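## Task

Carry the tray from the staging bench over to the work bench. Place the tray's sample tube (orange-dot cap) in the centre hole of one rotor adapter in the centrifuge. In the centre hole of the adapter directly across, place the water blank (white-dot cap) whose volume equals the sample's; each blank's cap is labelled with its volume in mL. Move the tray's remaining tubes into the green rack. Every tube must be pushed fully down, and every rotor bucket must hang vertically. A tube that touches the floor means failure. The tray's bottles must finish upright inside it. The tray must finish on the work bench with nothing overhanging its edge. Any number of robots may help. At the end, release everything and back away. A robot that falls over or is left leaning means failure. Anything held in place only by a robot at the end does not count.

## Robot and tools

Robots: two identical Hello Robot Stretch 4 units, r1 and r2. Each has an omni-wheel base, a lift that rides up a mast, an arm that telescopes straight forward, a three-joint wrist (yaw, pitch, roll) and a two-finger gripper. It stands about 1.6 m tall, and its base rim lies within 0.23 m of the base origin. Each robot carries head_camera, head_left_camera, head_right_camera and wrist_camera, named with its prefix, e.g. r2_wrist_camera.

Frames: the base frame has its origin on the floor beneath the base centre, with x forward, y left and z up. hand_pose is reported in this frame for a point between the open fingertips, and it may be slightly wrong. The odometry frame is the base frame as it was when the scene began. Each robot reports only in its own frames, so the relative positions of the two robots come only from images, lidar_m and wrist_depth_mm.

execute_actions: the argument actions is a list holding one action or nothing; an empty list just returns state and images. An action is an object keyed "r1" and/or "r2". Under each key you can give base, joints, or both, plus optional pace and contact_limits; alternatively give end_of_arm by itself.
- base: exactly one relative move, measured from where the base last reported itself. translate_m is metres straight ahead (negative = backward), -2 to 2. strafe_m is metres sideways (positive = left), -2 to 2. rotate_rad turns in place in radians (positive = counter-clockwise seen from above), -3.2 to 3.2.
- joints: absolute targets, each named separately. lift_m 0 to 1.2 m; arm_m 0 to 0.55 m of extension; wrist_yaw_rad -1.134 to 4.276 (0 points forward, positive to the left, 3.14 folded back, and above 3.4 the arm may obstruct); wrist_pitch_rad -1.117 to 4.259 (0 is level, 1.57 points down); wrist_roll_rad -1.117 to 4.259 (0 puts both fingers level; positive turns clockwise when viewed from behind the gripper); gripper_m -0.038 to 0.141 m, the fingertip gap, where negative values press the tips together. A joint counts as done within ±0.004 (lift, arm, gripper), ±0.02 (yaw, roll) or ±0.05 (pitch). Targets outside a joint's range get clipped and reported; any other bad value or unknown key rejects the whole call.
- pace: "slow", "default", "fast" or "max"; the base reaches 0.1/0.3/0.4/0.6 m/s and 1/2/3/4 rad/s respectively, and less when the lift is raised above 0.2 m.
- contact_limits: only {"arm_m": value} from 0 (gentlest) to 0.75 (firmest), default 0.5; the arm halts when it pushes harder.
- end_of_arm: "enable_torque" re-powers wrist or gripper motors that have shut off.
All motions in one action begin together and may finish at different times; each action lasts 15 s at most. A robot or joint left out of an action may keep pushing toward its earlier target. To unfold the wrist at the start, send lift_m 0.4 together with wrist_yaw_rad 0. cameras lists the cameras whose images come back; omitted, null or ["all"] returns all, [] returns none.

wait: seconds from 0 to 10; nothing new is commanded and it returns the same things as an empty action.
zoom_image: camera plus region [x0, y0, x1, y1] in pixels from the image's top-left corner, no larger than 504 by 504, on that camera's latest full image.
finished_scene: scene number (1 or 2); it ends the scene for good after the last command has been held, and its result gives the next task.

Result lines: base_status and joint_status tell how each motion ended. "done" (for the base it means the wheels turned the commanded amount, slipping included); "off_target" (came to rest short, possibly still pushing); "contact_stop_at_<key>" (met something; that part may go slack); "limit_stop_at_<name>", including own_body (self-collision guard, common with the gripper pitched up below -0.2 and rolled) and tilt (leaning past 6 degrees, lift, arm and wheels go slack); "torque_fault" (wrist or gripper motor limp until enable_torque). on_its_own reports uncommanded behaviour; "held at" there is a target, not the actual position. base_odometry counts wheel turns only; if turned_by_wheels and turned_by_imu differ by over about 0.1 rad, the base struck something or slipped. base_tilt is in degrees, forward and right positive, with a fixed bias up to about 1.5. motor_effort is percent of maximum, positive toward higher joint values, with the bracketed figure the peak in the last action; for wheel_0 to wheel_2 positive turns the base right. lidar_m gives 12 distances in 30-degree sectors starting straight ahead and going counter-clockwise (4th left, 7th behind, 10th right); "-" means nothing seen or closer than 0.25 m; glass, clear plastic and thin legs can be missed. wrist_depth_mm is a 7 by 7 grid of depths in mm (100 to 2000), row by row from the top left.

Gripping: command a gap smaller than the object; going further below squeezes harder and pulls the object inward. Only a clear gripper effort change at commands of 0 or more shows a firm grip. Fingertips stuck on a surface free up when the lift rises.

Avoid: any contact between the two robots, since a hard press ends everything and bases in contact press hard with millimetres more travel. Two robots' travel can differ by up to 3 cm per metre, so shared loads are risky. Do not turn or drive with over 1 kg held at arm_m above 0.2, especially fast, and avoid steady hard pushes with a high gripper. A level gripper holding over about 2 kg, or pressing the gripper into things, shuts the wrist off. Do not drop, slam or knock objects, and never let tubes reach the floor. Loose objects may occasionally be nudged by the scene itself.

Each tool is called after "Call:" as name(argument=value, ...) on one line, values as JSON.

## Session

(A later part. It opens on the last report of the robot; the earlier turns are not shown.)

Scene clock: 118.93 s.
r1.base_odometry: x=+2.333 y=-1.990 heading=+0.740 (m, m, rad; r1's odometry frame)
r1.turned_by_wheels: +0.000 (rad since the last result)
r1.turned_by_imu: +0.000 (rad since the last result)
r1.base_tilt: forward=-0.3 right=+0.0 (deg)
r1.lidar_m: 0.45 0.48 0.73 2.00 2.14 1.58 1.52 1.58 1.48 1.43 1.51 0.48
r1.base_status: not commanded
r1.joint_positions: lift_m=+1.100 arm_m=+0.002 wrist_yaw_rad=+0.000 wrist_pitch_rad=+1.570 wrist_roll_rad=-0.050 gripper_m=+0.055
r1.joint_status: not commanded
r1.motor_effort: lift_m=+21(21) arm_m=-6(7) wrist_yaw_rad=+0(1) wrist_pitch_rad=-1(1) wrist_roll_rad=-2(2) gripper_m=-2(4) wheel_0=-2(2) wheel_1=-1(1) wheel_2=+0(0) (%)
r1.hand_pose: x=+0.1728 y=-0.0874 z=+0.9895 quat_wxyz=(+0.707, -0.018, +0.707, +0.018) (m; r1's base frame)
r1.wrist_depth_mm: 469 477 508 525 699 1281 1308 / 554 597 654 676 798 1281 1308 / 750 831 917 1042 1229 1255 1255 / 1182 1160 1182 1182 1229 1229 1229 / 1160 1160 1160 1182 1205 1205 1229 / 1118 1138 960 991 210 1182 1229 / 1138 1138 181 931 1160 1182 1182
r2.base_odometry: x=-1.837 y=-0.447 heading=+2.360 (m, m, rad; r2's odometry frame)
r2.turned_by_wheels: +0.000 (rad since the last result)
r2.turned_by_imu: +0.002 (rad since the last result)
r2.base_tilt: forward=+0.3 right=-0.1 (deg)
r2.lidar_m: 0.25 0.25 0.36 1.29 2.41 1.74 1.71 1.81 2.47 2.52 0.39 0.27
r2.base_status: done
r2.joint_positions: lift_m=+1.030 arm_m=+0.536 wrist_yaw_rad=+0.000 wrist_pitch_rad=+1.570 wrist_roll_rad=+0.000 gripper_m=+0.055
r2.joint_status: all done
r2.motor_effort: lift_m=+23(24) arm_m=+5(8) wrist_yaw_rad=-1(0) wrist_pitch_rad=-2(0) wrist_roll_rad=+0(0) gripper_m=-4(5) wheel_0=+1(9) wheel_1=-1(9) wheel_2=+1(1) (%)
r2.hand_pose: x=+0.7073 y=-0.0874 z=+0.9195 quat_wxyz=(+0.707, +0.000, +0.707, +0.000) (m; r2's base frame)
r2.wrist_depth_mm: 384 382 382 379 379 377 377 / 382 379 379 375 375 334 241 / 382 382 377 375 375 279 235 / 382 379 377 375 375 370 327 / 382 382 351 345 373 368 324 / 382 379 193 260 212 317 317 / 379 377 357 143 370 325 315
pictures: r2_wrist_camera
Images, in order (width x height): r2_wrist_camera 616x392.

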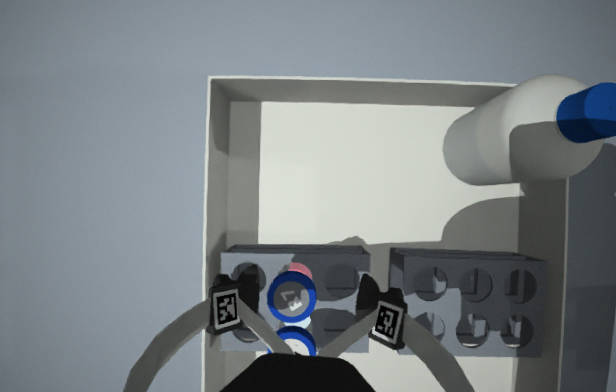

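Call:
execute_actions(actions=[{"r2":{"base":{"strafe_m":0.01},"joints":{"arm_m":0.53,"lift_m":1.02}}}], cameras=[])

Call:
execute_actions(actions=[{"r2":{"joints":{"lift_m":0.985}}}], cameras=["r2_wrist_camera"])

Call:
execute_actions(actions=[{"r2":{"joints":{"gripper_m":0.015}}}], cameras=[])

Call:
execute_actions(actions=[{"r2":{"joints":{"lift_m":1.08}}}], cameras=[])

Call:
execute_actions(actions=[{"r2":{"base":{"strafe_m":-0.478},"joints":{"arm_m":0.511}}}], cameras=["r2_wrist_camera"])

Scene clock: 120.60 s.
r1.base_odometry: x=+2.333 y=-1.990 heading=+0.740 (m, m, rad; r1's odometry frame)
r1.turned_by_wheels: +0.000 (rad since the last result)
r1.turned_by_imu: +0.000 (rad since the last result)
r1.base_tilt: forward=-0.4 right=-0.1 (deg)
r1.lidar_m: 0.45 0.47 0.74 1.99 2.15 1.57 1.51 1.58 1.50 1.43 1.49 0.46
r1.base_status: not commanded
r1.joint_positions: lift_m=+1.100 arm_m=+0.002 wrist_yaw_rad=+0.000 wrist_pitch_rad=+1.570 wrist_roll_rad=-0.050 gripper_m=+0.055
r1.joint_status: not commanded
r1.motor_effort: lift_m=+21(21) arm_m=-7(7) wrist_yaw_rad=+0(0) wrist_pitch_rad=-2(1) wrist_roll_rad=-1(1) gripper_m=-2(2) wheel_0=-2(2) wheel_1=-1(1) wheel_2=+0(0) (%)
r1.hand_pose: x=+0.1728 y=-0.0874 z=+0.9895 quat_wxyz=(+0.707, -0.018, +0.707, +0.018) (m; r1's base frame)
r1.wrist_depth_mm: 473 480 504 525 699 1281 1281 / 549 603 661 668 798 1255 1281 / 741 831 931 1042 1229 1255 1281 / 1160 1182 1182 1205 1229 1255 1229 / 1160 1160 1138 1205 1205 1205 1255 / 1138 1160 960 946 210 1205 1205 / 1118 1118 182 946 1160 1182 1182
r2.base_odometry: x=-1.844 y=-0.454 heading=+2.360 (m, m, rad; r2's odometry frame)
r2.turned_by_wheels: +0.000 (rad since the last result)
r2.turned_by_imu: +0.000 (rad since the last result)
r2.base_tilt: forward=+0.3 right=-0.1 (deg)
r2.lidar_m: 0.25 0.27 0.37 1.28 2.44 1.77 1.71 1.80 2.44 2.52 0.38 0.28
r2.base_status: done
r2.joint_positions: lift_m=+1.020 arm_m=+0.531 wrist_yaw_rad=+0.000 wrist_pitch_rad=+1.570 wrist_roll_rad=+0.000 gripper_m=+0.055
r2.joint_status: all done
r2.motor_effort: lift_m=+16(22) arm_m=-5(4) wrist_yaw_rad=-1(1) wrist_pitch_rad=-2(1) wrist_roll_rad=+0(0) gripper_m=-3(5) wheel_0=-1(6) wheel_1=+2(6) wheel_2=+0(0) (%)
r2.hand_pose: x=+0.7020 y=-0.0874 z=+0.9101 quat_wxyz=(+0.707, +0.000, +0.707, +0.000) (m; r2's base frame)
r2.wrist_depth_mm: 375 373 370 368 368 368 366 / 373 370 370 366 357 343 235 / 373 373 370 368 366 303 233 / 373 375 368 368 366 364 322 / 373 370 368 362 359 332 320 / 373 368 193 306 212 304 303 / 373 368 364 143 364 332 306
pictures: none
No camera images: the call's "cameras" was empty. Leave "cameras" out to get every camera's image.

Scene clock: 121.57 s.
r1.base_odometry: x=+2.333 y=-1.990 heading=+0.740 (m, m, rad; r1's odometry frame)
r1.turned_by_wheels: +0.000 (rad since the last result)
r1.turned_by_imu: +0.000 (rad since the last result)
r1.base_tilt: forward=-0.3 right=-0.1 (deg)
r1.lidar_m: 0.46 0.48 0.73 1.99 2.14 1.58 1.51 1.59 1.48 1.43 1.49 0.47
r1.base_status: not commanded
r1.joint_positions: lift_m=+1.100 arm_m=+0.002 wrist_yaw_rad=+0.000 wrist_pitch_rad=+1.570 wrist_roll_rad=-0.050 gripper_m=+0.055
r1.joint_status: not commanded
r1.motor_effort: lift_m=+21(21) arm_m=-7(6) wrist_yaw_rad=+0(0) wrist_pitch_rad=-1(2) wrist_roll_rad=-1(1) gripper_m=-2(2) wheel_0=-2(2) wheel_1=-1(1) wheel_2=+0(0) (%)
r1.hand_pose: x=+0.1728 y=-0.0874 z=+0.9895 quat_wxyz=(+0.707, -0.018, +0.707, +0.018) (m; r1's base frame)
r1.wrist_depth_mm: 469 480 504 530 699 1281 1308 / 559 603 654 683 798 1255 1281 / 750 820 931 1060 1255 1255 1255 / 1160 1182 1182 1205 1229 1229 1255 / 1118 1138 1182 1182 1205 1205 1229 / 1160 1138 960 960 210 1182 1205 / 1118 1138 181 931 1160 1160 1182
r2.base_odometry: x=-1.844 y=-0.454 heading=+2.360 (m, m, rad; r2's odometry frame)
r2.turned_by_wheels: +0.000 (rad since the last result)
r2.turned_by_imu: +0.000 (rad since the last result)
r2.base_tilt: forward=+0.4 right=-0.2 (deg)
r2.lidar_m: 0.25 0.28 0.39 1.31 2.43 1.76 1.70 1.78 2.46 2.53 0.36 0.26
r2.base_status: not commanded
r2.joint_positions: lift_m=+0.985 arm_m=+0.531 wrist_yaw_rad=+0.000 wrist_pitch_rad=+1.570 wrist_roll_rad=+0.000 gripper_m=+0.055
r2.joint_status: all done
r2.motor_effort: lift_m=+16(14) arm_m=-5(5) wrist_yaw_rad=-1(1) wrist_pitch_rad=+1(1) wrist_roll_rad=-1(0) gripper_m=-4(5) wheel_0=-1(1) wheel_1=+2(2) wheel_2=+0(0) (%)
r2.hand_pose: x=+0.7020 y=-0.0874 z=+0.8751 quat_wxyz=(+0.707, +0.000, +0.707, +0.000) (m; r2's base frame)
r2.wrist_depth_mm: 340 338 336 334 334 332 332 / 340 338 334 329 322 287 229 / 338 336 332 330 330 304 228 / 338 338 332 332 329 329 324 / 338 336 307 301 330 325 306 / 336 336 193 211 211 298 268 / 336 336 306 143 293 300 296
pictures: r2_wrist_camera
Images, in order (width x height): r2_wrist_camera 616x392.

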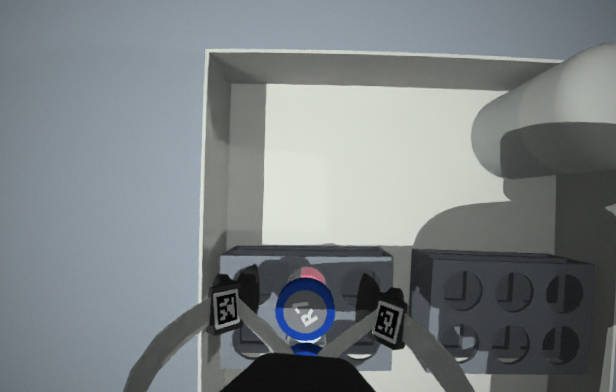

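Scene clock: 122.77 s.
r1.base_odometry: x=+2.333 y=-1.990 heading=+0.740 (m, m, rad; r1's odometry frame)
r1.turned_by_wheels: +0.000 (rad since the last result)
r1.turned_by_imu: +0.000 (rad since the last result)
r1.base_tilt: forward=-0.5 right=+0.2 (deg)
r1.lidar_m: 0.45 0.48 0.73 2.03 2.15 1.59 1.51 1.58 1.50 1.42 1.51 0.47
r1.base_status: not commanded
r1.joint_positions: lift_m=+1.100 arm_m=+0.002 wrist_yaw_rad=+0.000 wrist_pitch_rad=+1.570 wrist_roll_rad=-0.050 gripper_m=+0.055
r1.joint_status: not commanded
r1.motor_effort: lift_m=+21(21) arm_m=-7(7) wrist_yaw_rad=+0(1) wrist_pitch_rad=-1(2) wrist_roll_rad=-1(1) gripper_m=-3(3) wheel_0=-2(2) wheel_1=-1(1) wheel_2=+0(0) (%)
r1.hand_pose: x=+0.1728 y=-0.0874 z=+0.9895 quat_wxyz=(+0.707, -0.018, +0.707, +0.018) (m; r1's base frame)
r1.wrist_depth_mm: 469 480 504 525 707 1308 1308 / 559 603 654 676 788 1255 1255 / 741 831 917 1042 1255 1229 1281 / 1160 1160 1182 1229 1205 1229 1255 / 1138 1160 1160 1182 1182 1229 1229 / 1118 1138 960 976 210 1205 1205 / 1118 1160 181 946 1160 1182 1182
r2.base_odometry: x=-1.844 y=-0.454 heading=+2.360 (m, m, rad; r2's odometry frame)
r2.turned_by_wheels: +0.000 (rad since the last result)
r2.turned_by_imu: +0.000 (rad since the last result)
r2.base_tilt: forward=+0.3 right=-0.1 (deg)
r2.lidar_m: 0.25 0.27 0.38 1.29 2.44 1.76 1.71 1.80 2.47 2.52 0.38 0.27
r2.base_status: not commanded
r2.joint_positions: lift_m=+0.985 arm_m=+0.531 wrist_yaw_rad=+0.000 wrist_pitch_rad=+1.570 wrist_roll_rad=+0.000 gripper_m=+0.015
r2.joint_status: all done
r2.motor_effort: lift_m=+16(15) arm_m=-5(5) wrist_yaw_rad=-1(1) wrist_pitch_rad=+0(0) wrist_roll_rad=+0(0) gripper_m=-11(12) wheel_0=-1(1) wheel_1=+2(2) wheel_2=+0(0) (%)
r2.hand_pose: x=+0.7020 y=-0.0874 z=+0.8751 quat_wxyz=(+0.707, +0.000, +0.707, +0.000) (m; r2's base frame)
r2.wrist_depth_mm: 338 338 336 334 334 332 330 / 340 338 332 330 325 289 229 / 338 336 332 330 330 304 229 / 336 336 330 330 330 329 324 / 336 336 327 303 330 325 304 / 336 334 187 205 270 298 268 / 336 334 307 146 271 297 294
pictures: none
No camera images: the call's "cameras" was empty. Leave "cameras" out to get every camera's image.

Scene clock: 124.17 s.
r1.base_odometry: x=+2.333 y=-1.990 heading=+0.740 (m, m, rad; r1's odometry frame)
r1.turned_by_wheels: +0.000 (rad since the last result)
r1.turned_by_imu: +0.000 (rad since the last result)
r1.base_tilt: forward=-0.5 right=-0.1 (deg)
r1.lidar_m: 0.44 0.49 0.73 2.00 2.13 1.59 1.52 1.58 1.49 1.44 1.50 0.48
r1.base_status: not commanded
r1.joint_positions: lift_m=+1.100 arm_m=+0.002 wrist_yaw_rad=+0.000 wrist_pitch_rad=+1.570 wrist_roll_rad=-0.050 gripper_m=+0.055
r1.joint_status: not commanded
r1.motor_effort: lift_m=+21(21) arm_m=-7(7) wrist_yaw_rad=+0(0) wrist_pitch_rad=-3(2) wrist_roll_rad=+0(0) gripper_m=-3(3) wheel_0=-2(2) wheel_1=-1(1) wheel_2=+0(0) (%)
r1.hand_pose: x=+0.1728 y=-0.0874 z=+0.9895 quat_wxyz=(+0.707, -0.018, +0.707, +0.018) (m; r1's base frame)
r1.wrist_depth_mm: 473 480 508 525 699 1281 1281 / 554 597 647 683 798 1255 1281 / 750 831 946 1042 1205 1229 1281 / 1160 1182 1182 1182 1205 1229 1255 / 1160 1160 1182 1182 1205 1205 1229 / 1138 1138 960 976 210 1182 1229 / 1118 1138 181 946 1182 1182 1182
r2.base_odometry: x=-1.844 y=-0.454 heading=+2.360 (m, m, rad; r2's odometry frame)
r2.turned_by_wheels: +0.000 (rad since the last result)
r2.turned_by_imu: +0.000 (rad since the last result)
r2.base_tilt: forward=+0.4 right=-0.2 (deg)
r2.lidar_m: 0.25 0.26 0.38 1.30 2.43 1.77 1.69 1.80 2.46 2.53 0.38 0.27
r2.base_status: not commanded
r2.joint_positions: lift_m=+1.080 arm_m=+0.531 wrist_yaw_rad=+0.000 wrist_pitch_rad=+1.570 wrist_roll_rad=+0.000 gripper_m=+0.015
r2.joint_status: all done
r2.motor_effort: lift_m=+24(24) arm_m=-5(5) wrist_yaw_rad=-1(1) wrist_pitch_rad=-1(1) wrist_roll_rad=+0(0) gripper_m=-13(12) wheel_0=-1(1) wheel_1=+2(2) wheel_2=+0(0) (%)
r2.hand_pose: x=+0.7020 y=-0.0874 z=+0.9694 quat_wxyz=(+0.707, +0.000, +0.707, +0.000) (m; r2's base frame)
r2.wrist_depth_mm: 430 430 430 433 427 424 424 / 433 430 430 427 427 427 427 / 433 430 430 427 427 304 264 / 433 430 430 427 424 421 424 / 430 430 430 394 392 392 424 / 430 427 188 206 362 362 421 / 430 430 427 147 424 407 424
pictures: none
No camera images: the call's "cameras" was empty. Leave "cameras" out to get every camera's image.

Scene clock: 127.07 s.
r1.base_odometry: x=+2.333 y=-1.990 heading=+0.740 (m, m, rad; r1's odometry frame)
r1.turned_by_wheels: +0.000 (rad since the last result)
r1.turned_by_imu: +0.000 (rad since the last result)
r1.base_tilt: forward=-0.3 right=-0.1 (deg)
r1.lidar_m: 0.45 0.47 0.72 2.03 2.15 1.58 1.51 1.57 1.49 1.42 1.50 0.47
r1.base_status: not commanded
r1.joint_positions: lift_m=+1.100 arm_m=+0.002 wrist_yaw_rad=+0.000 wrist_pitch_rad=+1.570 wrist_roll_rad=-0.050 gripper_m=+0.055
r1.joint_status: not commanded
r1.motor_effort: lift_m=+21(21) arm_m=-7(7) wrist_yaw_rad=+0(0) wrist_pitch_rad=-2(2) wrist_roll_rad=+0(2) gripper_m=-2(2) wheel_0=-2(2) wheel_1=-1(1) wheel_2=+0(0) (%)
r1.hand_pose: x=+0.1728 y=-0.0874 z=+0.9895 quat_wxyz=(+0.707, -0.018, +0.707, +0.018) (m; r1's base frame)
r1.wrist_depth_mm: 473 480 504 525 699 1281 1308 / 559 603 654 683 788 1281 1281 / 750 831 931 1042 1229 1255 1281 / 1160 1160 1182 1182 1205 1255 1255 / 1160 1160 1182 1182 1205 1229 1229 / 1118 1138 946 960 210 1182 1205 / 1118 1138 181 931 1160 1160 1205
r2.base_odometry: x=-1.507 y=-0.114 heading=+2.361 (m, m, rad; r2's odometry frame)
r2.turned_by_wheels: +0.000 (rad since the last result)
r2.turned_by_imu: -0.002 (rad since the last result)
r2.base_tilt: forward=+0.3 right=-0.2 (deg)
r2.lidar_m: 0.25 0.28 0.38 1.02 2.47 1.76 1.70 1.79 2.45 2.04 0.38 0.27
r2.base_status: done
r2.joint_positions: lift_m=+1.080 arm_m=+0.512 wrist_yaw_rad=+0.000 wrist_pitch_rad=+1.570 wrist_roll_rad=+0.000 gripper_m=+0.015
r2.joint_status: all done
r2.motor_effort: lift_m=+23(24) arm_m=-5(10) wrist_yaw_rad=+0(1) wrist_pitch_rad=+0(0) wrist_roll_rad=+0(0) gripper_m=-13(9) wheel_0=-1(6) wheel_1=+1(10) wheel_2=+0(0) (%)
r2.hand_pose: x=+0.6830 y=-0.0874 z=+0.9695 quat_wxyz=(+0.707, +0.000, +0.707, +0.000) (m; r2's base frame)
r2.wrist_depth_mm: 433 430 427 430 427 424 1160 / 362 433 430 430 427 424 1160 / 392 430 430 430 427 427 1182 / 392 433 427 427 427 424 1160 / 373 430 427 418 397 421 1160 / 430 427 188 206 306 421 1138 / 430 421 427 147 421 421 1160
pictures: r2_wrist_camera
Images, in order (width x height): r2_wrist_camera 616x392.

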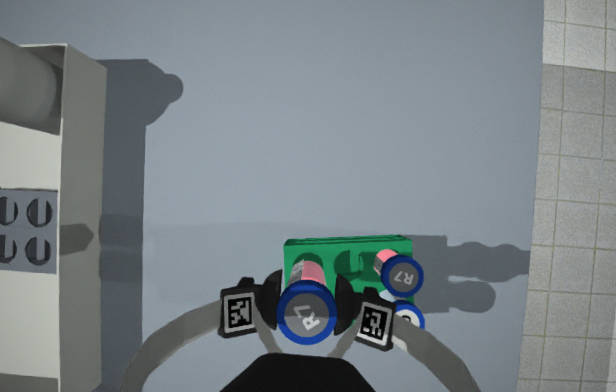

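Aligned.

Call:
execute_actions(actions=[{"r2":{"joints":{"lift_m":0.984},"pace":"slow"}}], cameras=["r2_wrist_camera"])

Call:
execute_actions(actions=[{"r2":{"joints":{"gripper_m":0.045}}}], cameras=[])

Call:
execute_actions(actions=[{"r2":{"joints":{"lift_m":1.03}}}], cameras=[])

Call:
execute_actions(actions=[{"r2":{"base":{"strafe_m":0.48},"joints":{"arm_m":0.49,"gripper_m":0.055}}}], cameras=["r2_wrist_camera"])

Scene clock: 129.43 s.
r1.base_odometry: x=+2.333 y=-1.990 heading=+0.740 (m, m, rad; r1's odometry frame)
r1.turned_by_wheels: +0.000 (rad since the last result)
r1.turned_by_imu: +0.000 (rad since the last result)
r1.base_tilt: forward=-0.3 right=+0.0 (deg)
r1.lidar_m: 0.46 0.47 0.73 2.00 2.13 1.58 1.52 1.55 1.48 1.43 1.51 0.47
r1.base_status: not commanded
r1.joint_positions: lift_m=+1.100 arm_m=+0.002 wrist_yaw_rad=+0.000 wrist_pitch_rad=+1.570 wrist_roll_rad=-0.050 gripper_m=+0.055
r1.joint_status: not commanded
r1.motor_effort: lift_m=+21(21) arm_m=-7(7) wrist_yaw_rad=+0(0) wrist_pitch_rad=-2(2) wrist_roll_rad=-1(1) gripper_m=-2(4) wheel_0=-2(2) wheel_1=-1(2) wheel_2=+0(0) (%)
r1.hand_pose: x=+0.1728 y=-0.0874 z=+0.9895 quat_wxyz=(+0.707, -0.018, +0.707, +0.018) (m; r1's base frame)
r1.wrist_depth_mm: 469 480 504 525 691 1308 1281 / 554 603 654 676 788 1255 1281 / 750 831 931 1042 1229 1229 1281 / 1182 1182 1182 1205 1205 1229 1229 / 1138 1160 1182 1182 1182 1229 1229 / 1118 1138 960 976 210 1182 1205 / 1138 1138 181 946 1160 1160 1205
r2.base_odometry: x=-1.507 y=-0.114 heading=+2.361 (m, m, rad; r2's odometry frame)
r2.turned_by_wheels: +0.000 (rad since the last result)
r2.turned_by_imu: +0.000 (rad since the last result)
r2.base_tilt: forward=+0.3 right=-0.2 (deg)
r2.lidar_m: 0.25 0.26 0.37 1.04 2.48 1.75 1.69 1.80 2.46 2.02 0.35 0.26
r2.base_status: not commanded
r2.joint_positions: lift_m=+0.984 arm_m=+0.512 wrist_yaw_rad=+0.000 wrist_pitch_rad=+1.570 wrist_roll_rad=+0.000 gripper_m=+0.015
r2.joint_status: all done
r2.motor_effort: lift_m=+16(23) arm_m=-5(5) wrist_yaw_rad=-1(1) wrist_pitch_rad=+0(0) wrist_roll_rad=+0(0) gripper_m=-13(13) wheel_0=-1(1) wheel_1=+1(1) wheel_2=+0(0) (%)
r2.hand_pose: x=+0.6830 y=-0.0874 z=+0.8741 quat_wxyz=(+0.707, +0.000, +0.707, +0.000) (m; r2's base frame)
r2.wrist_depth_mm: 338 336 336 334 334 330 332 / 340 336 334 334 332 330 332 / 334 336 334 334 334 330 330 / 336 334 334 334 332 330 330 / 334 336 334 319 301 330 330 / 334 334 187 206 211 330 329 / 334 336 332 146 242 330 329
pictures: r2_wrist_camera
Images, in order (width x height): r2_wrist_camera 616x392.

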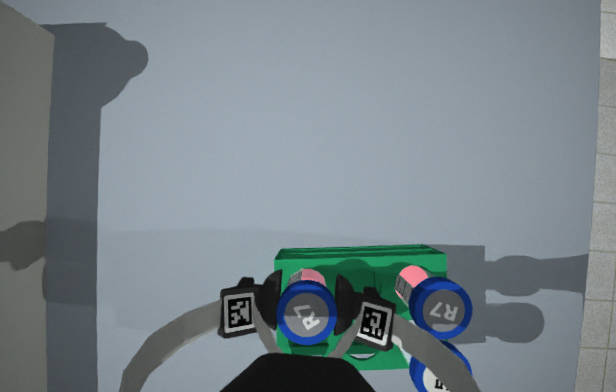

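Scene clock: 130.50 s.
r1.base_odometry: x=+2.333 y=-1.990 heading=+0.740 (m, m, rad; r1's odometry frame)
r1.turned_by_wheels: +0.000 (rad since the last result)
r1.turned_by_imu: +0.000 (rad since the last result)
r1.base_tilt: forward=-0.3 right=+0.0 (deg)
r1.lidar_m: 0.44 0.48 0.72 2.02 2.15 1.59 1.51 1.58 1.50 1.43 1.50 0.49
r1.base_status: not commanded
r1.joint_positions: lift_m=+1.100 arm_m=+0.002 wrist_yaw_rad=+0.000 wrist_pitch_rad=+1.570 wrist_roll_rad=-0.050 gripper_m=+0.055
r1.joint_status: not commanded
r1.motor_effort: lift_m=+21(21) arm_m=-7(7) wrist_yaw_rad=+0(0) wrist_pitch_rad=-2(2) wrist_roll_rad=-1(0) gripper_m=-1(2) wheel_0=-2(2) wheel_1=-1(1) wheel_2=+0(0) (%)
r1.hand_pose: x=+0.1728 y=-0.0874 z=+0.9895 quat_wxyz=(+0.707, -0.018, +0.707, +0.018) (m; r1's base frame)
r1.wrist_depth_mm: 473 484 504 525 699 1308 1308 / 554 603 654 683 798 1281 1308 / 741 831 917 1042 1229 1255 1255 / 1160 1182 1182 1182 1205 1229 1255 / 1118 1160 1182 1182 1229 1229 1229 / 1160 1160 960 976 210 1205 1205 / 1138 1118 181 946 1160 1182 1182
r2.base_odometry: x=-1.507 y=-0.114 heading=+2.361 (m, m, rad; r2's odometry frame)
r2.turned_by_wheels: +0.000 (rad since the last result)
r2.turned_by_imu: +0.000 (rad since the last result)
r2.base_tilt: forward=+0.3 right=-0.1 (deg)
r2.lidar_m: 0.25 0.26 0.35 1.05 2.49 1.75 1.71 1.80 2.48 2.05 0.39 0.28
r2.base_status: not commanded
r2.joint_positions: lift_m=+0.984 arm_m=+0.512 wrist_yaw_rad=+0.000 wrist_pitch_rad=+1.570 wrist_roll_rad=+0.000 gripper_m=+0.045
r2.joint_status: all done
r2.motor_effort: lift_m=+16(16) arm_m=-5(5) wrist_yaw_rad=-1(0) wrist_pitch_rad=+0(2) wrist_roll_rad=-1(0) gripper_m=-3(12) wheel_0=-1(1) wheel_1=+1(1) wheel_2=+0(0) (%)
r2.hand_pose: x=+0.6830 y=-0.0874 z=+0.8741 quat_wxyz=(+0.707, +0.000, +0.707, +0.000) (m; r2's base frame)
r2.wrist_depth_mm: 338 338 336 332 334 330 332 / 338 336 336 334 334 332 332 / 334 336 336 332 332 332 330 / 334 334 334 334 330 330 330 / 332 336 332 319 301 332 329 / 334 334 194 213 211 329 329 / 336 334 332 145 272 330 330
pictures: none
No camera images: the call's "cameras" was empty. Leave "cameras" out to get every camera's image.

Scene clock: 131.57 s.
r1.base_odometry: x=+2.333 y=-1.990 heading=+0.740 (m, m, rad; r1's odometry frame)
r1.turned_by_wheels: +0.000 (rad since the last result)
r1.turned_by_imu: +0.000 (rad since the last result)
r1.base_tilt: forward=-0.4 right=+0.1 (deg)
r1.lidar_m: 0.45 0.48 0.72 2.01 2.14 1.58 1.52 1.57 1.50 1.44 1.49 0.46
r1.base_status: not commanded
r1.joint_positions: lift_m=+1.100 arm_m=+0.002 wrist_yaw_rad=+0.000 wrist_pitch_rad=+1.570 wrist_roll_rad=-0.050 gripper_m=+0.055
r1.joint_status: not commanded
r1.motor_effort: lift_m=+21(21) arm_m=-7(7) wrist_yaw_rad=+0(0) wrist_pitch_rad=-2(2) wrist_roll_rad=-2(2) gripper_m=-3(2) wheel_0=-2(2) wheel_1=-1(1) wheel_2=+0(0) (%)
r1.hand_pose: x=+0.1728 y=-0.0874 z=+0.9895 quat_wxyz=(+0.707, -0.018, +0.707, +0.018) (m; r1's base frame)
r1.wrist_depth_mm: 469 484 508 525 699 1281 1308 / 554 603 654 676 798 1255 1255 / 741 831 931 1042 1229 1255 1255 / 1182 1182 1182 1205 1205 1229 1255 / 1138 1160 1182 1160 1205 1205 1229 / 1138 1138 946 960 210 1205 1182 / 1118 1118 181 946 1160 1160 1205
r2.base_odometry: x=-1.507 y=-0.114 heading=+2.361 (m, m, rad; r2's odometry frame)
r2.turned_by_wheels: +0.000 (rad since the last result)
r2.turned_by_imu: +0.000 (rad since the last result)
r2.base_tilt: forward=+0.3 right=-0.2 (deg)
r2.lidar_m: 0.25 0.27 0.37 1.04 2.44 1.77 1.70 1.79 2.46 2.04 0.37 0.25
r2.base_status: not commanded
r2.joint_positions: lift_m=+1.030 arm_m=+0.512 wrist_yaw_rad=+0.000 wrist_pitch_rad=+1.570 wrist_roll_rad=+0.000 gripper_m=+0.045
r2.joint_status: all done
r2.motor_effort: lift_m=+24(26) arm_m=-5(5) wrist_yaw_rad=-1(1) wrist_pitch_rad=-1(1) wrist_roll_rad=-1(0) gripper_m=-4(1) wheel_0=-1(1) wheel_1=+1(1) wheel_2=+0(0) (%)
r2.hand_pose: x=+0.6830 y=-0.0874 z=+0.9194 quat_wxyz=(+0.707, +0.000, +0.707, +0.000) (m; r2's base frame)
r2.wrist_depth_mm: 384 379 379 379 377 377 375 / 343 382 379 379 377 375 375 / 351 382 377 379 377 377 375 / 349 382 379 379 377 375 375 / 342 379 377 370 349 377 1118 / 351 379 195 319 215 373 1098 / 349 379 379 145 347 375 1098
pictures: none
No camera images: the call's "cameras" was empty. Leave "cameras" out to get every camera's image.

Scene clock: 134.50 s.
r1.base_odometry: x=+2.333 y=-1.990 heading=+0.740 (m, m, rad; r1's odometry frame)
r1.turned_by_wheels: +0.000 (rad since the last result)
r1.turned_by_imu: +0.000 (rad since the last result)
r1.base_tilt: forward=-0.5 right=+0.1 (deg)
r1.lidar_m: 0.46 0.46 0.71 2.02 2.14 1.58 1.51 1.58 1.48 1.44 1.51 0.46
r1.base_status: not commanded
r1.joint_positions: lift_m=+1.100 arm_m=+0.002 wrist_yaw_rad=+0.000 wrist_pitch_rad=+1.570 wrist_roll_rad=-0.050 gripper_m=+0.055
r1.joint_status: not commanded
r1.motor_effort: lift_m=+21(21) arm_m=-7(7) wrist_yaw_rad=+0(0) wrist_pitch_rad=-1(2) wrist_roll_rad=-1(3) gripper_m=-3(3) wheel_0=-2(2) wheel_1=-1(1) wheel_2=+0(0) (%)
r1.hand_pose: x=+0.1728 y=-0.0874 z=+0.9895 quat_wxyz=(+0.707, -0.018, +0.707, +0.018) (m; r1's base frame)
r1.wrist_depth_mm: 469 480 504 521 699 1308 1308 / 554 597 654 668 788 1255 1281 / 741 820 931 1025 1229 1229 1255 / 1160 1160 1182 1182 1205 1229 1255 / 1138 1160 1160 1182 1182 1229 1205 / 1118 1138 960 976 210 1205 1205 / 1118 1118 181 931 1182 1182 1205
r2.base_odometry: x=-1.845 y=-0.455 heading=+2.361 (m, m, rad; r2's odometry frame)
r2.turned_by_wheels: +0.000 (rad since the last result)
r2.turned_by_imu: +0.002 (rad since the last result)
r2.base_tilt: forward=+0.3 right=-0.2 (deg)
r2.lidar_m: 0.25 0.25 0.37 1.29 2.43 1.78 1.68 1.80 2.47 2.51 0.37 0.28
r2.base_status: done
r2.joint_positions: lift_m=+1.030 arm_m=+0.491 wrist_yaw_rad=+0.000 wrist_pitch_rad=+1.570 wrist_roll_rad=+0.000 gripper_m=+0.055
r2.joint_status: all done
r2.motor_effort: lift_m=+23(24) arm_m=-5(5) wrist_yaw_rad=+0(1) wrist_pitch_rad=-1(1) wrist_roll_rad=+0(0) gripper_m=-3(4) wheel_0=+0(7) wheel_1=+1(8) wheel_2=+1(0) (%)
r2.hand_pose: x=+0.6620 y=-0.0874 z=+0.9195 quat_wxyz=(+0.707, +0.000, +0.707, +0.000) (m; r2's base frame)
r2.wrist_depth_mm: 382 382 379 351 345 359 240 / 384 379 379 377 375 315 240 / 382 382 379 377 375 375 330 / 382 382 377 375 375 373 327 / 382 379 379 317 351 314 312 / 382 382 193 315 211 373 324 / 379 375 375 143 373 373 325
pictures: r2_wrist_camera
Images, in order (width x height): r2_wrist_camera 616x392.

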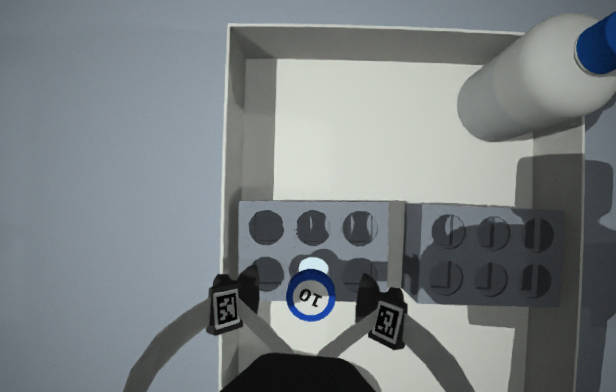

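Call:
execute_actions(actions=[{"r2":{"base":{"strafe_m":-0.003},"joints":{"lift_m":0.985,"arm_m":0.487}}}], cameras=[])

Call:
execute_actions(actions=[{"r2":{"joints":{"gripper_m":0.015}}}], cameras=[])

Call:
execute_actions(actions=[{"r2":{"joints":{"lift_m":1.08}}}], cameras=[])

Call:
execute_actions(actions=[{"r2":{"base":{"strafe_m":-0.48},"joints":{"arm_m":0.469}}}], cameras=["r2_wrist_camera"])

Scene clock: 136.20 s.
r1.base_odometry: x=+2.333 y=-1.990 heading=+0.740 (m, m, rad; r1's odometry frame)
r1.turned_by_wheels: +0.000 (rad since the last result)
r1.turned_by_imu: +0.000 (rad since the last result)
r1.base_tilt: forward=-0.5 right=+0.1 (deg)
r1.lidar_m: 0.46 0.47 0.72 2.01 2.15 1.59 1.52 1.57 1.50 1.43 1.51 0.47
r1.base_status: not commanded
r1.joint_positions: lift_m=+1.100 arm_m=+0.002 wrist_yaw_rad=+0.000 wrist_pitch_rad=+1.570 wrist_roll_rad=-0.050 gripper_m=+0.055
r1.joint_status: not commanded
r1.motor_effort: lift_m=+21(21) arm_m=-7(7) wrist_yaw_rad=+0(0) wrist_pitch_rad=-2(1) wrist_roll_rad=+0(1) gripper_m=-2(2) wheel_0=-2(2) wheel_1=-1(1) wheel_2=+0(0) (%)
r1.hand_pose: x=+0.1728 y=-0.0874 z=+0.9895 quat_wxyz=(+0.707, -0.018, +0.707, +0.018) (m; r1's base frame)
r1.wrist_depth_mm: 473 480 508 525 707 1308 1281 / 554 597 654 676 798 1281 1281 / 741 831 931 1042 1229 1229 1255 / 1160 1182 1205 1205 1229 1229 1281 / 1160 1138 1182 1182 1205 1182 1229 / 1138 1138 946 960 210 1205 1205 / 1118 1118 181 931 1160 1182 1182
r2.base_odometry: x=-1.843 y=-0.453 heading=+2.361 (m, m, rad; r2's odometry frame)
r2.turned_by_wheels: +0.000 (rad since the last result)
r2.turned_by_imu: +0.000 (rad since the last result)
r2.base_tilt: forward=+0.3 right=-0.2 (deg)
r2.lidar_m: 0.25 0.27 0.37 1.28 2.44 1.75 1.71 1.77 2.48 2.53 0.39 0.26
r2.base_status: done
r2.joint_positions: lift_m=+0.985 arm_m=+0.488 wrist_yaw_rad=+0.000 wrist_pitch_rad=+1.570 wrist_roll_rad=+0.000 gripper_m=+0.055
r2.joint_status: all done
r2.motor_effort: lift_m=+15(21) arm_m=-5(9) wrist_yaw_rad=-1(1) wrist_pitch_rad=+1(1) wrist_roll_rad=+1(0) gripper_m=-4(3) wheel_0=-1(7) wheel_1=+1(6) wheel_2=+0(1) (%)
r2.hand_pose: x=+0.6590 y=-0.0874 z=+0.8751 quat_wxyz=(+0.707, +0.000, +0.707, +0.000) (m; r2's base frame)
r2.wrist_depth_mm: 338 338 330 312 310 298 218 / 338 340 334 330 330 306 232 / 338 336 332 332 330 330 327 / 338 336 332 330 329 330 309 / 336 336 303 272 273 270 271 / 336 336 193 211 211 306 294 / 336 334 332 143 329 329 324
pictures: none
No camera images: the call's "cameras" was empty. Leave "cameras" out to get every camera's image.

Scene clock: 137.40 s.
r1.base_odometry: x=+2.333 y=-1.990 heading=+0.740 (m, m, rad; r1's odometry frame)
r1.turned_by_wheels: +0.000 (rad since the last result)
r1.turned_by_imu: +0.000 (rad since the last result)
r1.base_tilt: forward=-0.3 right=+0.0 (deg)
r1.lidar_m: 0.45 0.49 0.72 2.00 2.14 1.58 1.51 1.60 1.49 1.43 1.49 0.47
r1.base_status: not commanded
r1.joint_positions: lift_m=+1.100 arm_m=+0.002 wrist_yaw_rad=+0.000 wrist_pitch_rad=+1.570 wrist_roll_rad=-0.050 gripper_m=+0.055
r1.joint_status: not commanded
r1.motor_effort: lift_m=+21(21) arm_m=-7(7) wrist_yaw_rad=+0(0) wrist_pitch_rad=-1(2) wrist_roll_rad=-1(1) gripper_m=-2(2) wheel_0=-2(2) wheel_1=-1(1) wheel_2=+0(0) (%)
r1.hand_pose: x=+0.1728 y=-0.0874 z=+0.9895 quat_wxyz=(+0.707, -0.018, +0.707, +0.018) (m; r1's base frame)
r1.wrist_depth_mm: 469 480 504 521 707 1281 1308 / 549 603 661 676 778 1281 1255 / 741 820 917 1042 1255 1229 1255 / 1160 1182 1182 1229 1229 1229 1255 / 1138 1160 1182 1205 1205 1205 1205 / 1118 1118 946 960 210 1182 1205 / 1118 1160 181 946 1182 1160 1205
r2.base_odometry: x=-1.843 y=-0.453 heading=+2.361 (m, m, rad; r2's odometry frame)
r2.turned_by_wheels: +0.000 (rad since the last result)
r2.turned_by_imu: +0.000 (rad since the last result)
r2.base_tilt: forward=+0.3 right=-0.1 (deg)
r2.lidar_m: 0.25 0.25 0.37 1.29 2.43 1.73 1.69 1.80 2.48 2.54 0.37 0.28
r2.base_status: not commanded
r2.joint_positions: lift_m=+0.985 arm_m=+0.488 wrist_yaw_rad=+0.000 wrist_pitch_rad=+1.570 wrist_roll_rad=+0.000 gripper_m=+0.015
r2.joint_status: all done
r2.motor_effort: lift_m=+16(16) arm_m=-5(5) wrist_yaw_rad=-1(0) wrist_pitch_rad=+0(1) wrist_roll_rad=-1(0) gripper_m=-12(16) wheel_0=-1(1) wheel_1=+1(1) wheel_2=+0(0) (%)
r2.hand_pose: x=+0.6590 y=-0.0874 z=+0.8751 quat_wxyz=(+0.707, +0.000, +0.707, +0.000) (m; r2's base frame)
r2.wrist_depth_mm: 340 338 329 314 307 300 218 / 338 338 334 332 330 304 231 / 338 338 332 332 332 330 325 / 336 336 334 329 329 329 309 / 338 334 304 272 273 271 271 / 338 334 187 206 268 304 294 / 336 336 330 146 329 329 322
pictures: none
No camera images: the call's "cameras" was empty. Leave "cameras" out to get every camera's image.

Scene clock: 138.80 s.
r1.base_odometry: x=+2.333 y=-1.990 heading=+0.740 (m, m, rad; r1's odometry frame)
r1.turned_by_wheels: +0.000 (rad since the last result)
r1.turned_by_imu: +0.000 (rad since the last result)
r1.base_tilt: forward=-0.4 right=-0.1 (deg)
r1.lidar_m: 0.45 0.47 0.73 2.01 2.15 1.57 1.52 1.59 1.48 1.43 1.52 0.47
r1.base_status: not commanded
r1.joint_positions: lift_m=+1.100 arm_m=+0.002 wrist_yaw_rad=+0.000 wrist_pitch_rad=+1.570 wrist_roll_rad=-0.050 gripper_m=+0.055
r1.joint_status: not commanded
r1.motor_effort: lift_m=+21(21) arm_m=-7(7) wrist_yaw_rad=+1(1) wrist_pitch_rad=-2(2) wrist_roll_rad=-1(0) gripper_m=-3(3) wheel_0=-2(2) wheel_1=-1(1) wheel_2=+0(0) (%)
r1.hand_pose: x=+0.1728 y=-0.0874 z=+0.9895 quat_wxyz=(+0.707, -0.018, +0.707, +0.018) (m; r1's base frame)
r1.wrist_depth_mm: 469 480 504 525 699 1281 1308 / 559 603 654 676 798 1281 1281 / 750 831 931 1025 1205 1255 1255 / 1160 1160 1182 1205 1229 1229 1229 / 1118 1160 1182 1205 1205 1229 1229 / 1118 1138 946 976 211 1205 1229 / 1138 1138 182 946 1138 1182 1182
r2.base_odometry: x=-1.843 y=-0.453 heading=+2.361 (m, m, rad; r2's odometry frame)
r2.turned_by_wheels: +0.000 (rad since the last result)
r2.turned_by_imu: +0.000 (rad since the last result)
r2.base_tilt: forward=+0.3 right=-0.2 (deg)
r2.lidar_m: 0.25 0.28 0.36 1.26 2.45 1.77 1.69 1.79 2.44 2.51 0.38 0.27
r2.base_status: not commanded
r2.joint_positions: lift_m=+1.080 arm_m=+0.488 wrist_yaw_rad=+0.000 wrist_pitch_rad=+1.570 wrist_roll_rad=+0.000 gripper_m=+0.015
r2.joint_status: all done
r2.motor_effort: lift_m=+24(25) arm_m=-5(5) wrist_yaw_rad=+0(0) wrist_pitch_rad=+1(1) wrist_roll_rad=-1(0) gripper_m=-12(13) wheel_0=-1(1) wheel_1=+1(1) wheel_2=+0(0) (%)
r2.hand_pose: x=+0.6590 y=-0.0874 z=+0.9694 quat_wxyz=(+0.707, +0.000, +0.707, +0.000) (m; r2's base frame)
r2.wrist_depth_mm: 433 433 430 430 427 424 424 / 433 433 433 424 424 306 278 / 433 430 430 424 424 397 421 / 430 430 430 427 424 418 421 / 427 430 424 366 392 364 421 / 433 430 187 205 364 421 424 / 430 427 427 146 421 418 421
pictures: none
No camera images: the call's "cameras" was empty. Leave "cameras" out to get every camera's image.

Scene clock: 141.73 s.
r1.base_odometry: x=+2.333 y=-1.990 heading=+0.740 (m, m, rad; r1's odometry frame)
r1.turned_by_wheels: +0.000 (rad since the last result)
r1.turned_by_imu: +0.000 (rad since the last result)
r1.base_tilt: forward=-0.3 right=+0.0 (deg)
r1.lidar_m: 0.46 0.48 0.73 2.01 2.14 1.59 1.51 1.59 1.49 1.44 1.50 0.47
r1.base_status: not commanded
r1.joint_positions: lift_m=+1.100 arm_m=+0.002 wrist_yaw_rad=+0.000 wrist_pitch_rad=+1.570 wrist_roll_rad=-0.050 gripper_m=+0.055
r1.joint_status: not commanded
r1.motor_effort: lift_m=+21(21) arm_m=-6(7) wrist_yaw_rad=+0(0) wrist_pitch_rad=-2(2) wrist_roll_rad=-1(1) gripper_m=-2(2) wheel_0=-2(2) wheel_1=-1(1) wheel_2=+0(0) (%)
r1.hand_pose: x=+0.1728 y=-0.0874 z=+0.9895 quat_wxyz=(+0.707, -0.018, +0.707, +0.018) (m; r1's base frame)
r1.wrist_depth_mm: 473 480 504 525 691 1281 1281 / 554 597 654 683 788 1255 1281 / 750 831 931 1042 1205 1229 1255 / 1182 1182 1182 1182 1229 1229 1255 / 1138 1160 1160 1182 1205 1205 1229 / 1118 1160 960 960 210 1182 1205 / 1118 1118 182 946 1182 1182 1205
r2.base_odometry: x=-1.505 y=-0.112 heading=+2.361 (m, m, rad; r2's odometry frame)
r2.turned_by_wheels: +0.000 (rad since the last result)
r2.turned_by_imu: -0.002 (rad since the last result)
r2.base_tilt: forward=+0.3 right=-0.1 (deg)
r2.lidar_m: 0.26 0.26 0.37 1.04 2.48 1.77 1.70 1.79 2.46 2.05 0.38 0.25
r2.base_status: done
r2.joint_positions: lift_m=+1.080 arm_m=+0.470 wrist_yaw_rad=+0.000 wrist_pitch_rad=+1.570 wrist_roll_rad=+0.000 gripper_m=+0.015
r2.joint_status: all done
r2.motor_effort: lift_m=+23(24) arm_m=-5(6) wrist_yaw_rad=-1(1) wrist_pitch_rad=+1(2) wrist_roll_rad=+0(0) gripper_m=-11(14) wheel_0=-2(8) wheel_1=+1(8) wheel_2=+0(1) (%)
r2.hand_pose: x=+0.6410 y=-0.0874 z=+0.9695 quat_wxyz=(+0.707, +0.000, +0.707, +0.000) (m; r2's base frame)
r2.wrist_depth_mm: 359 433 430 430 427 427 1182 / 377 427 430 433 427 427 1160 / 392 427 430 427 424 427 1160 / 370 433 427 427 424 427 1160 / 394 430 424 366 368 424 1138 / 394 430 186 206 306 424 1160 / 387 430 427 146 424 424 1138
pictures: r2_wrist_camera
Images, in order (width x height): r2_wrist_camera 616x392.

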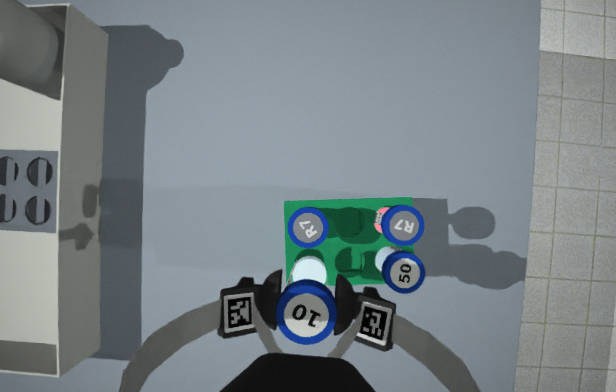

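Call:
execute_actions(actions=[{"r2":{"joints":{"lift_m":0.984},"pace":"slow"}}], cameras=[])

Call:
execute_actions(actions=[{"r2":{"joints":{"gripper_m":0.045}}}], cameras=[])

Call:
execute_actions(actions=[{"r2":{"joints":{"lift_m":1.04}}}], cameras=[])

Call:
execute_actions(actions=[{"r2":{"base":{"translate_m":-0.25},"joints":{"arm_m":0},"pace":"fast"}}], cameras=["r2_head_camera","r1_head_camera"])

Scene clock: 143.93 s.
r1.base_odometry: x=+2.333 y=-1.990 heading=+0.740 (m, m, rad; r1's odometry frame)
r1.turned_by_wheels: +0.000 (rad since the last result)
r1.turned_by_imu: +0.000 (rad since the last result)
r1.base_tilt: forward=-0.4 right=-0.2 (deg)
r1.lidar_m: 0.45 0.47 0.73 2.01 2.14 1.59 1.52 1.57 1.48 1.42 1.49 0.47
r1.base_status: not commanded
r1.joint_positions: lift_m=+1.100 arm_m=+0.002 wrist_yaw_rad=+0.000 wrist_pitch_rad=+1.570 wrist_roll_rad=-0.050 gripper_m=+0.055
r1.joint_status: not commanded
r1.motor_effort: lift_m=+21(21) arm_m=-7(7) wrist_yaw_rad=+0(0) wrist_pitch_rad=-2(2) wrist_roll_rad=+0(0) gripper_m=-4(3) wheel_0=-2(2) wheel_1=-1(1) wheel_2=+0(0) (%)
r1.hand_pose: x=+0.1728 y=-0.0874 z=+0.9895 quat_wxyz=(+0.707, -0.018, +0.707, +0.018) (m; r1's base frame)
r1.wrist_depth_mm: 469 480 508 521 699 1281 1308 / 554 597 654 683 788 1281 1281 / 750 831 917 1042 1255 1255 1281 / 1160 1205 1182 1205 1205 1229 1255 / 1160 1160 1160 1205 1205 1229 1229 / 1138 1138 960 960 210 1205 1205 / 1118 1118 182 946 1160 1182 1205
r2.base_odometry: x=-1.505 y=-0.112 heading=+2.361 (m, m, rad; r2's odometry frame)
r2.turned_by_wheels: +0.000 (rad since the last result)
r2.turned_by_imu: +0.000 (rad since the last result)
r2.base_tilt: forward=+0.3 right=-0.2 (deg)
r2.lidar_m: 0.25 0.27 0.37 1.03 2.43 1.76 1.70 1.79 2.46 2.04 0.39 0.27
r2.base_status: not commanded
r2.joint_positions: lift_m=+0.984 arm_m=+0.470 wrist_yaw_rad=+0.000 wrist_pitch_rad=+1.570 wrist_roll_rad=+0.000 gripper_m=+0.015
r2.joint_status: all done
r2.motor_effort: lift_m=+16(21) arm_m=-5(5) wrist_yaw_rad=-1(0) wrist_pitch_rad=-1(1) wrist_roll_rad=+0(1) gripper_m=-12(11) wheel_0=-2(2) wheel_1=+1(1) wheel_2=+0(0) (%)
r2.hand_pose: x=+0.6410 y=-0.0874 z=+0.8741 quat_wxyz=(+0.707, +0.000, +0.707, +0.000) (m; r2's base frame)
r2.wrist_depth_mm: 338 336 334 336 332 334 332 / 338 336 334 332 332 330 330 / 336 338 334 332 332 330 332 / 334 334 334 334 332 329 329 / 334 334 332 213 272 330 329 / 334 334 187 205 211 330 327 / 334 334 332 147 330 329 329
pictures: none
No camera images: the call's "cameras" was empty. Leave "cameras" out to get every camera's image.

Scene clock: 145.00 s.
r1.base_odometry: x=+2.333 y=-1.990 heading=+0.740 (m, m, rad; r1's odometry frame)
r1.turned_by_wheels: +0.000 (rad since the last result)
r1.turned_by_imu: +0.000 (rad since the last result)
r1.base_tilt: forward=-0.4 right=-0.1 (deg)
r1.lidar_m: 0.46 0.48 0.70 2.00 2.14 1.58 1.51 1.57 1.48 1.43 1.49 0.47
r1.base_status: not commanded
r1.joint_positions: lift_m=+1.100 arm_m=+0.002 wrist_yaw_rad=+0.000 wrist_pitch_rad=+1.570 wrist_roll_rad=-0.050 gripper_m=+0.055
r1.joint_status: not commanded
r1.motor_effort: lift_m=+21(21) arm_m=-7(7) wrist_yaw_rad=+0(0) wrist_pitch_rad=-2(3) wrist_roll_rad=-1(2) gripper_m=-3(1) wheel_0=-2(2) wheel_1=-1(1) wheel_2=+0(0) (%)
r1.hand_pose: x=+0.1728 y=-0.0874 z=+0.9895 quat_wxyz=(+0.707, -0.018, +0.707, +0.018) (m; r1's base frame)
r1.wrist_depth_mm: 466 484 504 525 691 1281 1308 / 554 603 654 676 788 1255 1255 / 750 820 931 1025 1205 1281 1255 / 1160 1182 1182 1205 1205 1229 1229 / 1160 1160 1182 1182 1205 1205 1229 / 1118 1138 960 976 210 1205 1205 / 1138 1138 181 931 1182 1182 1182
r2.base_odometry: x=-1.505 y=-0.112 heading=+2.361 (m, m, rad; r2's odometry frame)
r2.turned_by_wheels: +0.000 (rad since the last result)
r2.turned_by_imu: +0.000 (rad since the last result)
r2.base_tilt: forward=+0.3 right=-0.1 (deg)
r2.lidar_m: 0.25 0.26 0.38 1.03 2.40 1.75 1.69 1.81 2.44 2.04 0.37 0.26
r2.base_status: not commanded
r2.joint_positions: lift_m=+0.984 arm_m=+0.470 wrist_yaw_rad=+0.000 wrist_pitch_rad=+1.570 wrist_roll_rad=+0.000 gripper_m=+0.045
r2.joint_status: all done
r2.motor_effort: lift_m=+15(16) arm_m=-5(5) wrist_yaw_rad=+0(0) wrist_pitch_rad=+0(1) wrist_roll_rad=+0(0) gripper_m=-5(15) wheel_0=-2(2) wheel_1=+1(1) wheel_2=+0(0) (%)
r2.hand_pose: x=+0.6410 y=-0.0874 z=+0.8741 quat_wxyz=(+0.707, +0.000, +0.707, +0.000) (m; r2's base frame)
r2.wrist_depth_mm: 340 336 336 336 332 332 332 / 334 338 334 334 332 330 330 / 336 336 334 332 332 330 330 / 336 336 334 332 332 330 330 / 336 336 334 213 272 329 330 / 336 334 194 213 211 329 329 / 334 334 334 145 330 330 329
pictures: none
No camera images: the call's "cameras" was empty. Leave "cameras" out to get every camera's image.

Scene clock: 146.13 s.
r1.base_odometry: x=+2.333 y=-1.990 heading=+0.740 (m, m, rad; r1's odometry frame)
r1.turned_by_wheels: +0.000 (rad since the last result)
r1.turned_by_imu: +0.000 (rad since the last result)
r1.base_tilt: forward=-0.4 right=+0.0 (deg)
r1.lidar_m: 0.45 0.46 0.73 2.01 2.15 1.58 1.52 1.58 1.48 1.43 1.51 0.46
r1.base_status: not commanded
r1.joint_positions: lift_m=+1.100 arm_m=+0.002 wrist_yaw_rad=+0.000 wrist_pitch_rad=+1.570 wrist_roll_rad=-0.050 gripper_m=+0.055
r1.joint_status: not commanded
r1.motor_effort: lift_m=+21(21) arm_m=-7(6) wrist_yaw_rad=+0(0) wrist_pitch_rad=-2(2) wrist_roll_rad=-1(0) gripper_m=-2(1) wheel_0=-2(2) wheel_1=-2(1) wheel_2=+0(0) (%)
r1.hand_pose: x=+0.1728 y=-0.0874 z=+0.9895 quat_wxyz=(+0.707, -0.018, +0.707, +0.018) (m; r1's base frame)
r1.wrist_depth_mm: 473 484 508 525 699 1281 1308 / 554 603 654 683 798 1281 1281 / 750 820 931 1042 1229 1255 1281 / 1182 1160 1205 1205 1205 1205 1255 / 1160 1160 1160 1182 1182 1205 1205 / 1138 1138 946 976 210 1182 1205 / 1118 1138 181 946 1160 1182 1182
r2.base_odometry: x=-1.505 y=-0.112 heading=+2.361 (m, m, rad; r2's odometry frame)
r2.turned_by_wheels: +0.000 (rad since the last result)
r2.turned_by_imu: +0.000 (rad since the last result)
r2.base_tilt: forward=+0.3 right=-0.2 (deg)
r2.lidar_m: 0.25 0.28 0.36 1.05 2.43 1.77 1.70 1.78 2.46 2.02 0.36 0.28
r2.base_status: not commanded
r2.joint_positions: lift_m=+1.040 arm_m=+0.470 wrist_yaw_rad=+0.000 wrist_pitch_rad=+1.570 wrist_roll_rad=+0.000 gripper_m=+0.045
r2.joint_status: all done
r2.motor_effort: lift_m=+24(25) arm_m=-5(5) wrist_yaw_rad=-1(1) wrist_pitch_rad=+1(0) wrist_roll_rad=+0(0) gripper_m=-4(3) wheel_0=-2(2) wheel_1=+2(1) wheel_2=+0(0) (%)
r2.hand_pose: x=+0.6410 y=-0.0874 z=+0.9294 quat_wxyz=(+0.707, +0.000, +0.707, +0.000) (m; r2's base frame)
r2.wrist_depth_mm: 340 392 389 389 389 387 387 / 357 392 392 389 389 387 1118 / 349 392 387 389 387 384 1118 / 351 392 389 389 387 384 1118 / 351 389 389 327 325 387 1118 / 351 389 193 387 215 384 1098 / 349 389 389 145 382 384 1118
pictures: none
No camera images: the call's "cameras" was empty. Leave "cameras" out to get every camera's image.

Scene clock: 148.27 s.
r1.base_odometry: x=+2.333 y=-1.990 heading=+0.740 (m, m, rad; r1's odometry frame)
r1.turned_by_wheels: +0.000 (rad since the last result)
r1.turned_by_imu: +0.000 (rad since the last result)
r1.base_tilt: forward=-0.4 right=+0.0 (deg)
r1.lidar_m: 0.45 0.48 0.72 1.99 2.15 1.59 1.51 1.58 1.49 1.44 1.50 0.47
r1.base_status: not commanded
r1.joint_positions: lift_m=+1.100 arm_m=+0.002 wrist_yaw_rad=+0.000 wrist_pitch_rad=+1.570 wrist_roll_rad=-0.050 gripper_m=+0.055
r1.joint_status: not commanded
r1.motor_effort: lift_m=+21(21) arm_m=-7(7) wrist_yaw_rad=+0(0) wrist_pitch_rad=-2(2) wrist_roll_rad=-2(1) gripper_m=-3(3) wheel_0=-2(2) wheel_1=-1(1) wheel_2=+0(0) (%)
r1.hand_pose: x=+0.1728 y=-0.0874 z=+0.9895 quat_wxyz=(+0.707, -0.018, +0.707, +0.018) (m; r1's base frame)
r1.wrist_depth_mm: 473 477 500 525 699 1281 1308 / 559 603 654 676 788 1308 1281 / 750 831 917 1025 1205 1229 1281 / 1160 1160 1182 1205 1229 1229 1229 / 1138 1160 1182 1182 1205 1205 1229 / 1138 1138 960 960 210 1182 1205 / 1138 1118 181 946 1160 1182 1205
r2.base_odometry: x=-1.327 y=-0.288 heading=+2.360 (m, m, rad; r2's odometry frame)
r2.turned_by_wheels: +0.000 (rad since the last result)
r2.turned_by_imu: +0.002 (rad since the last result)
r2.base_tilt: forward=+0.2 right=-0.1 (deg)
r2.lidar_m: 0.49 0.53 0.72 3.16 2.10 1.48 1.44 1.53 2.12 2.08 2.07 0.54
r2.base_status: done
r2.joint_positions: lift_m=+1.040 arm_m=+0.001 wrist_yaw_rad=+0.000 wrist_pitch_rad=+1.570 wrist_roll_rad=+0.000 gripper_m=+0.045
r2.joint_status: all done
r2.motor_effort: lift_m=+24(24) arm_m=-5(6) wrist_yaw_rad=+0(0) wrist_pitch_rad=-2(1) wrist_roll_rad=+0(1) gripper_m=-3(4) wheel_0=+0(5) wheel_1=-2(5) wheel_2=-2(11) (%)
r2.hand_pose: x=+0.1719 y=-0.0874 z=+0.9294 quat_wxyz=(+0.707, +0.000, +0.707, +0.000) (m; r2's base frame)
r2.wrist_depth_mm: 1160 1138 1182 1160 1138 1138 1138 / 1138 1138 1138 1118 1138 1138 1138 / 1138 1118 1138 1118 1138 1160 1118 / 1160 1118 1138 1118 1138 1138 1118 / 1138 1160 931 917 1138 1138 1118 / 1138 1160 194 931 215 1138 1138 / 1160 1138 1118 145 1118 1118 1118
pictures: r1_head_camera, r2_head_camera
Images, in order (width x height): r1_head_camera 420x560, r2_head_camera 420x560.

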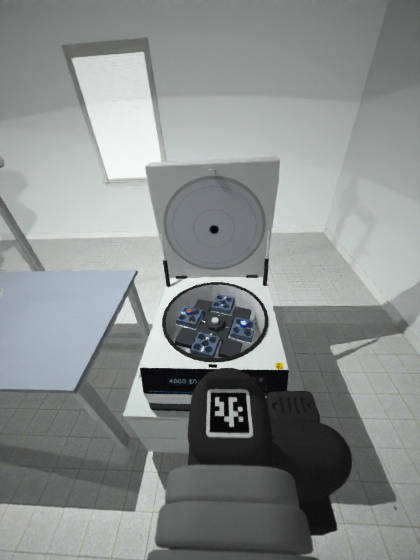

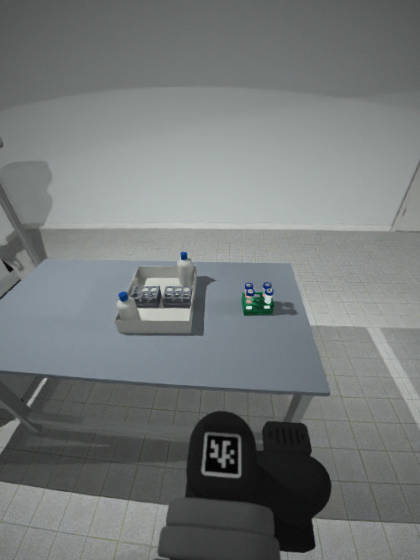

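Call:
finished_scene(scene=2)

The scene is finished: the task was done.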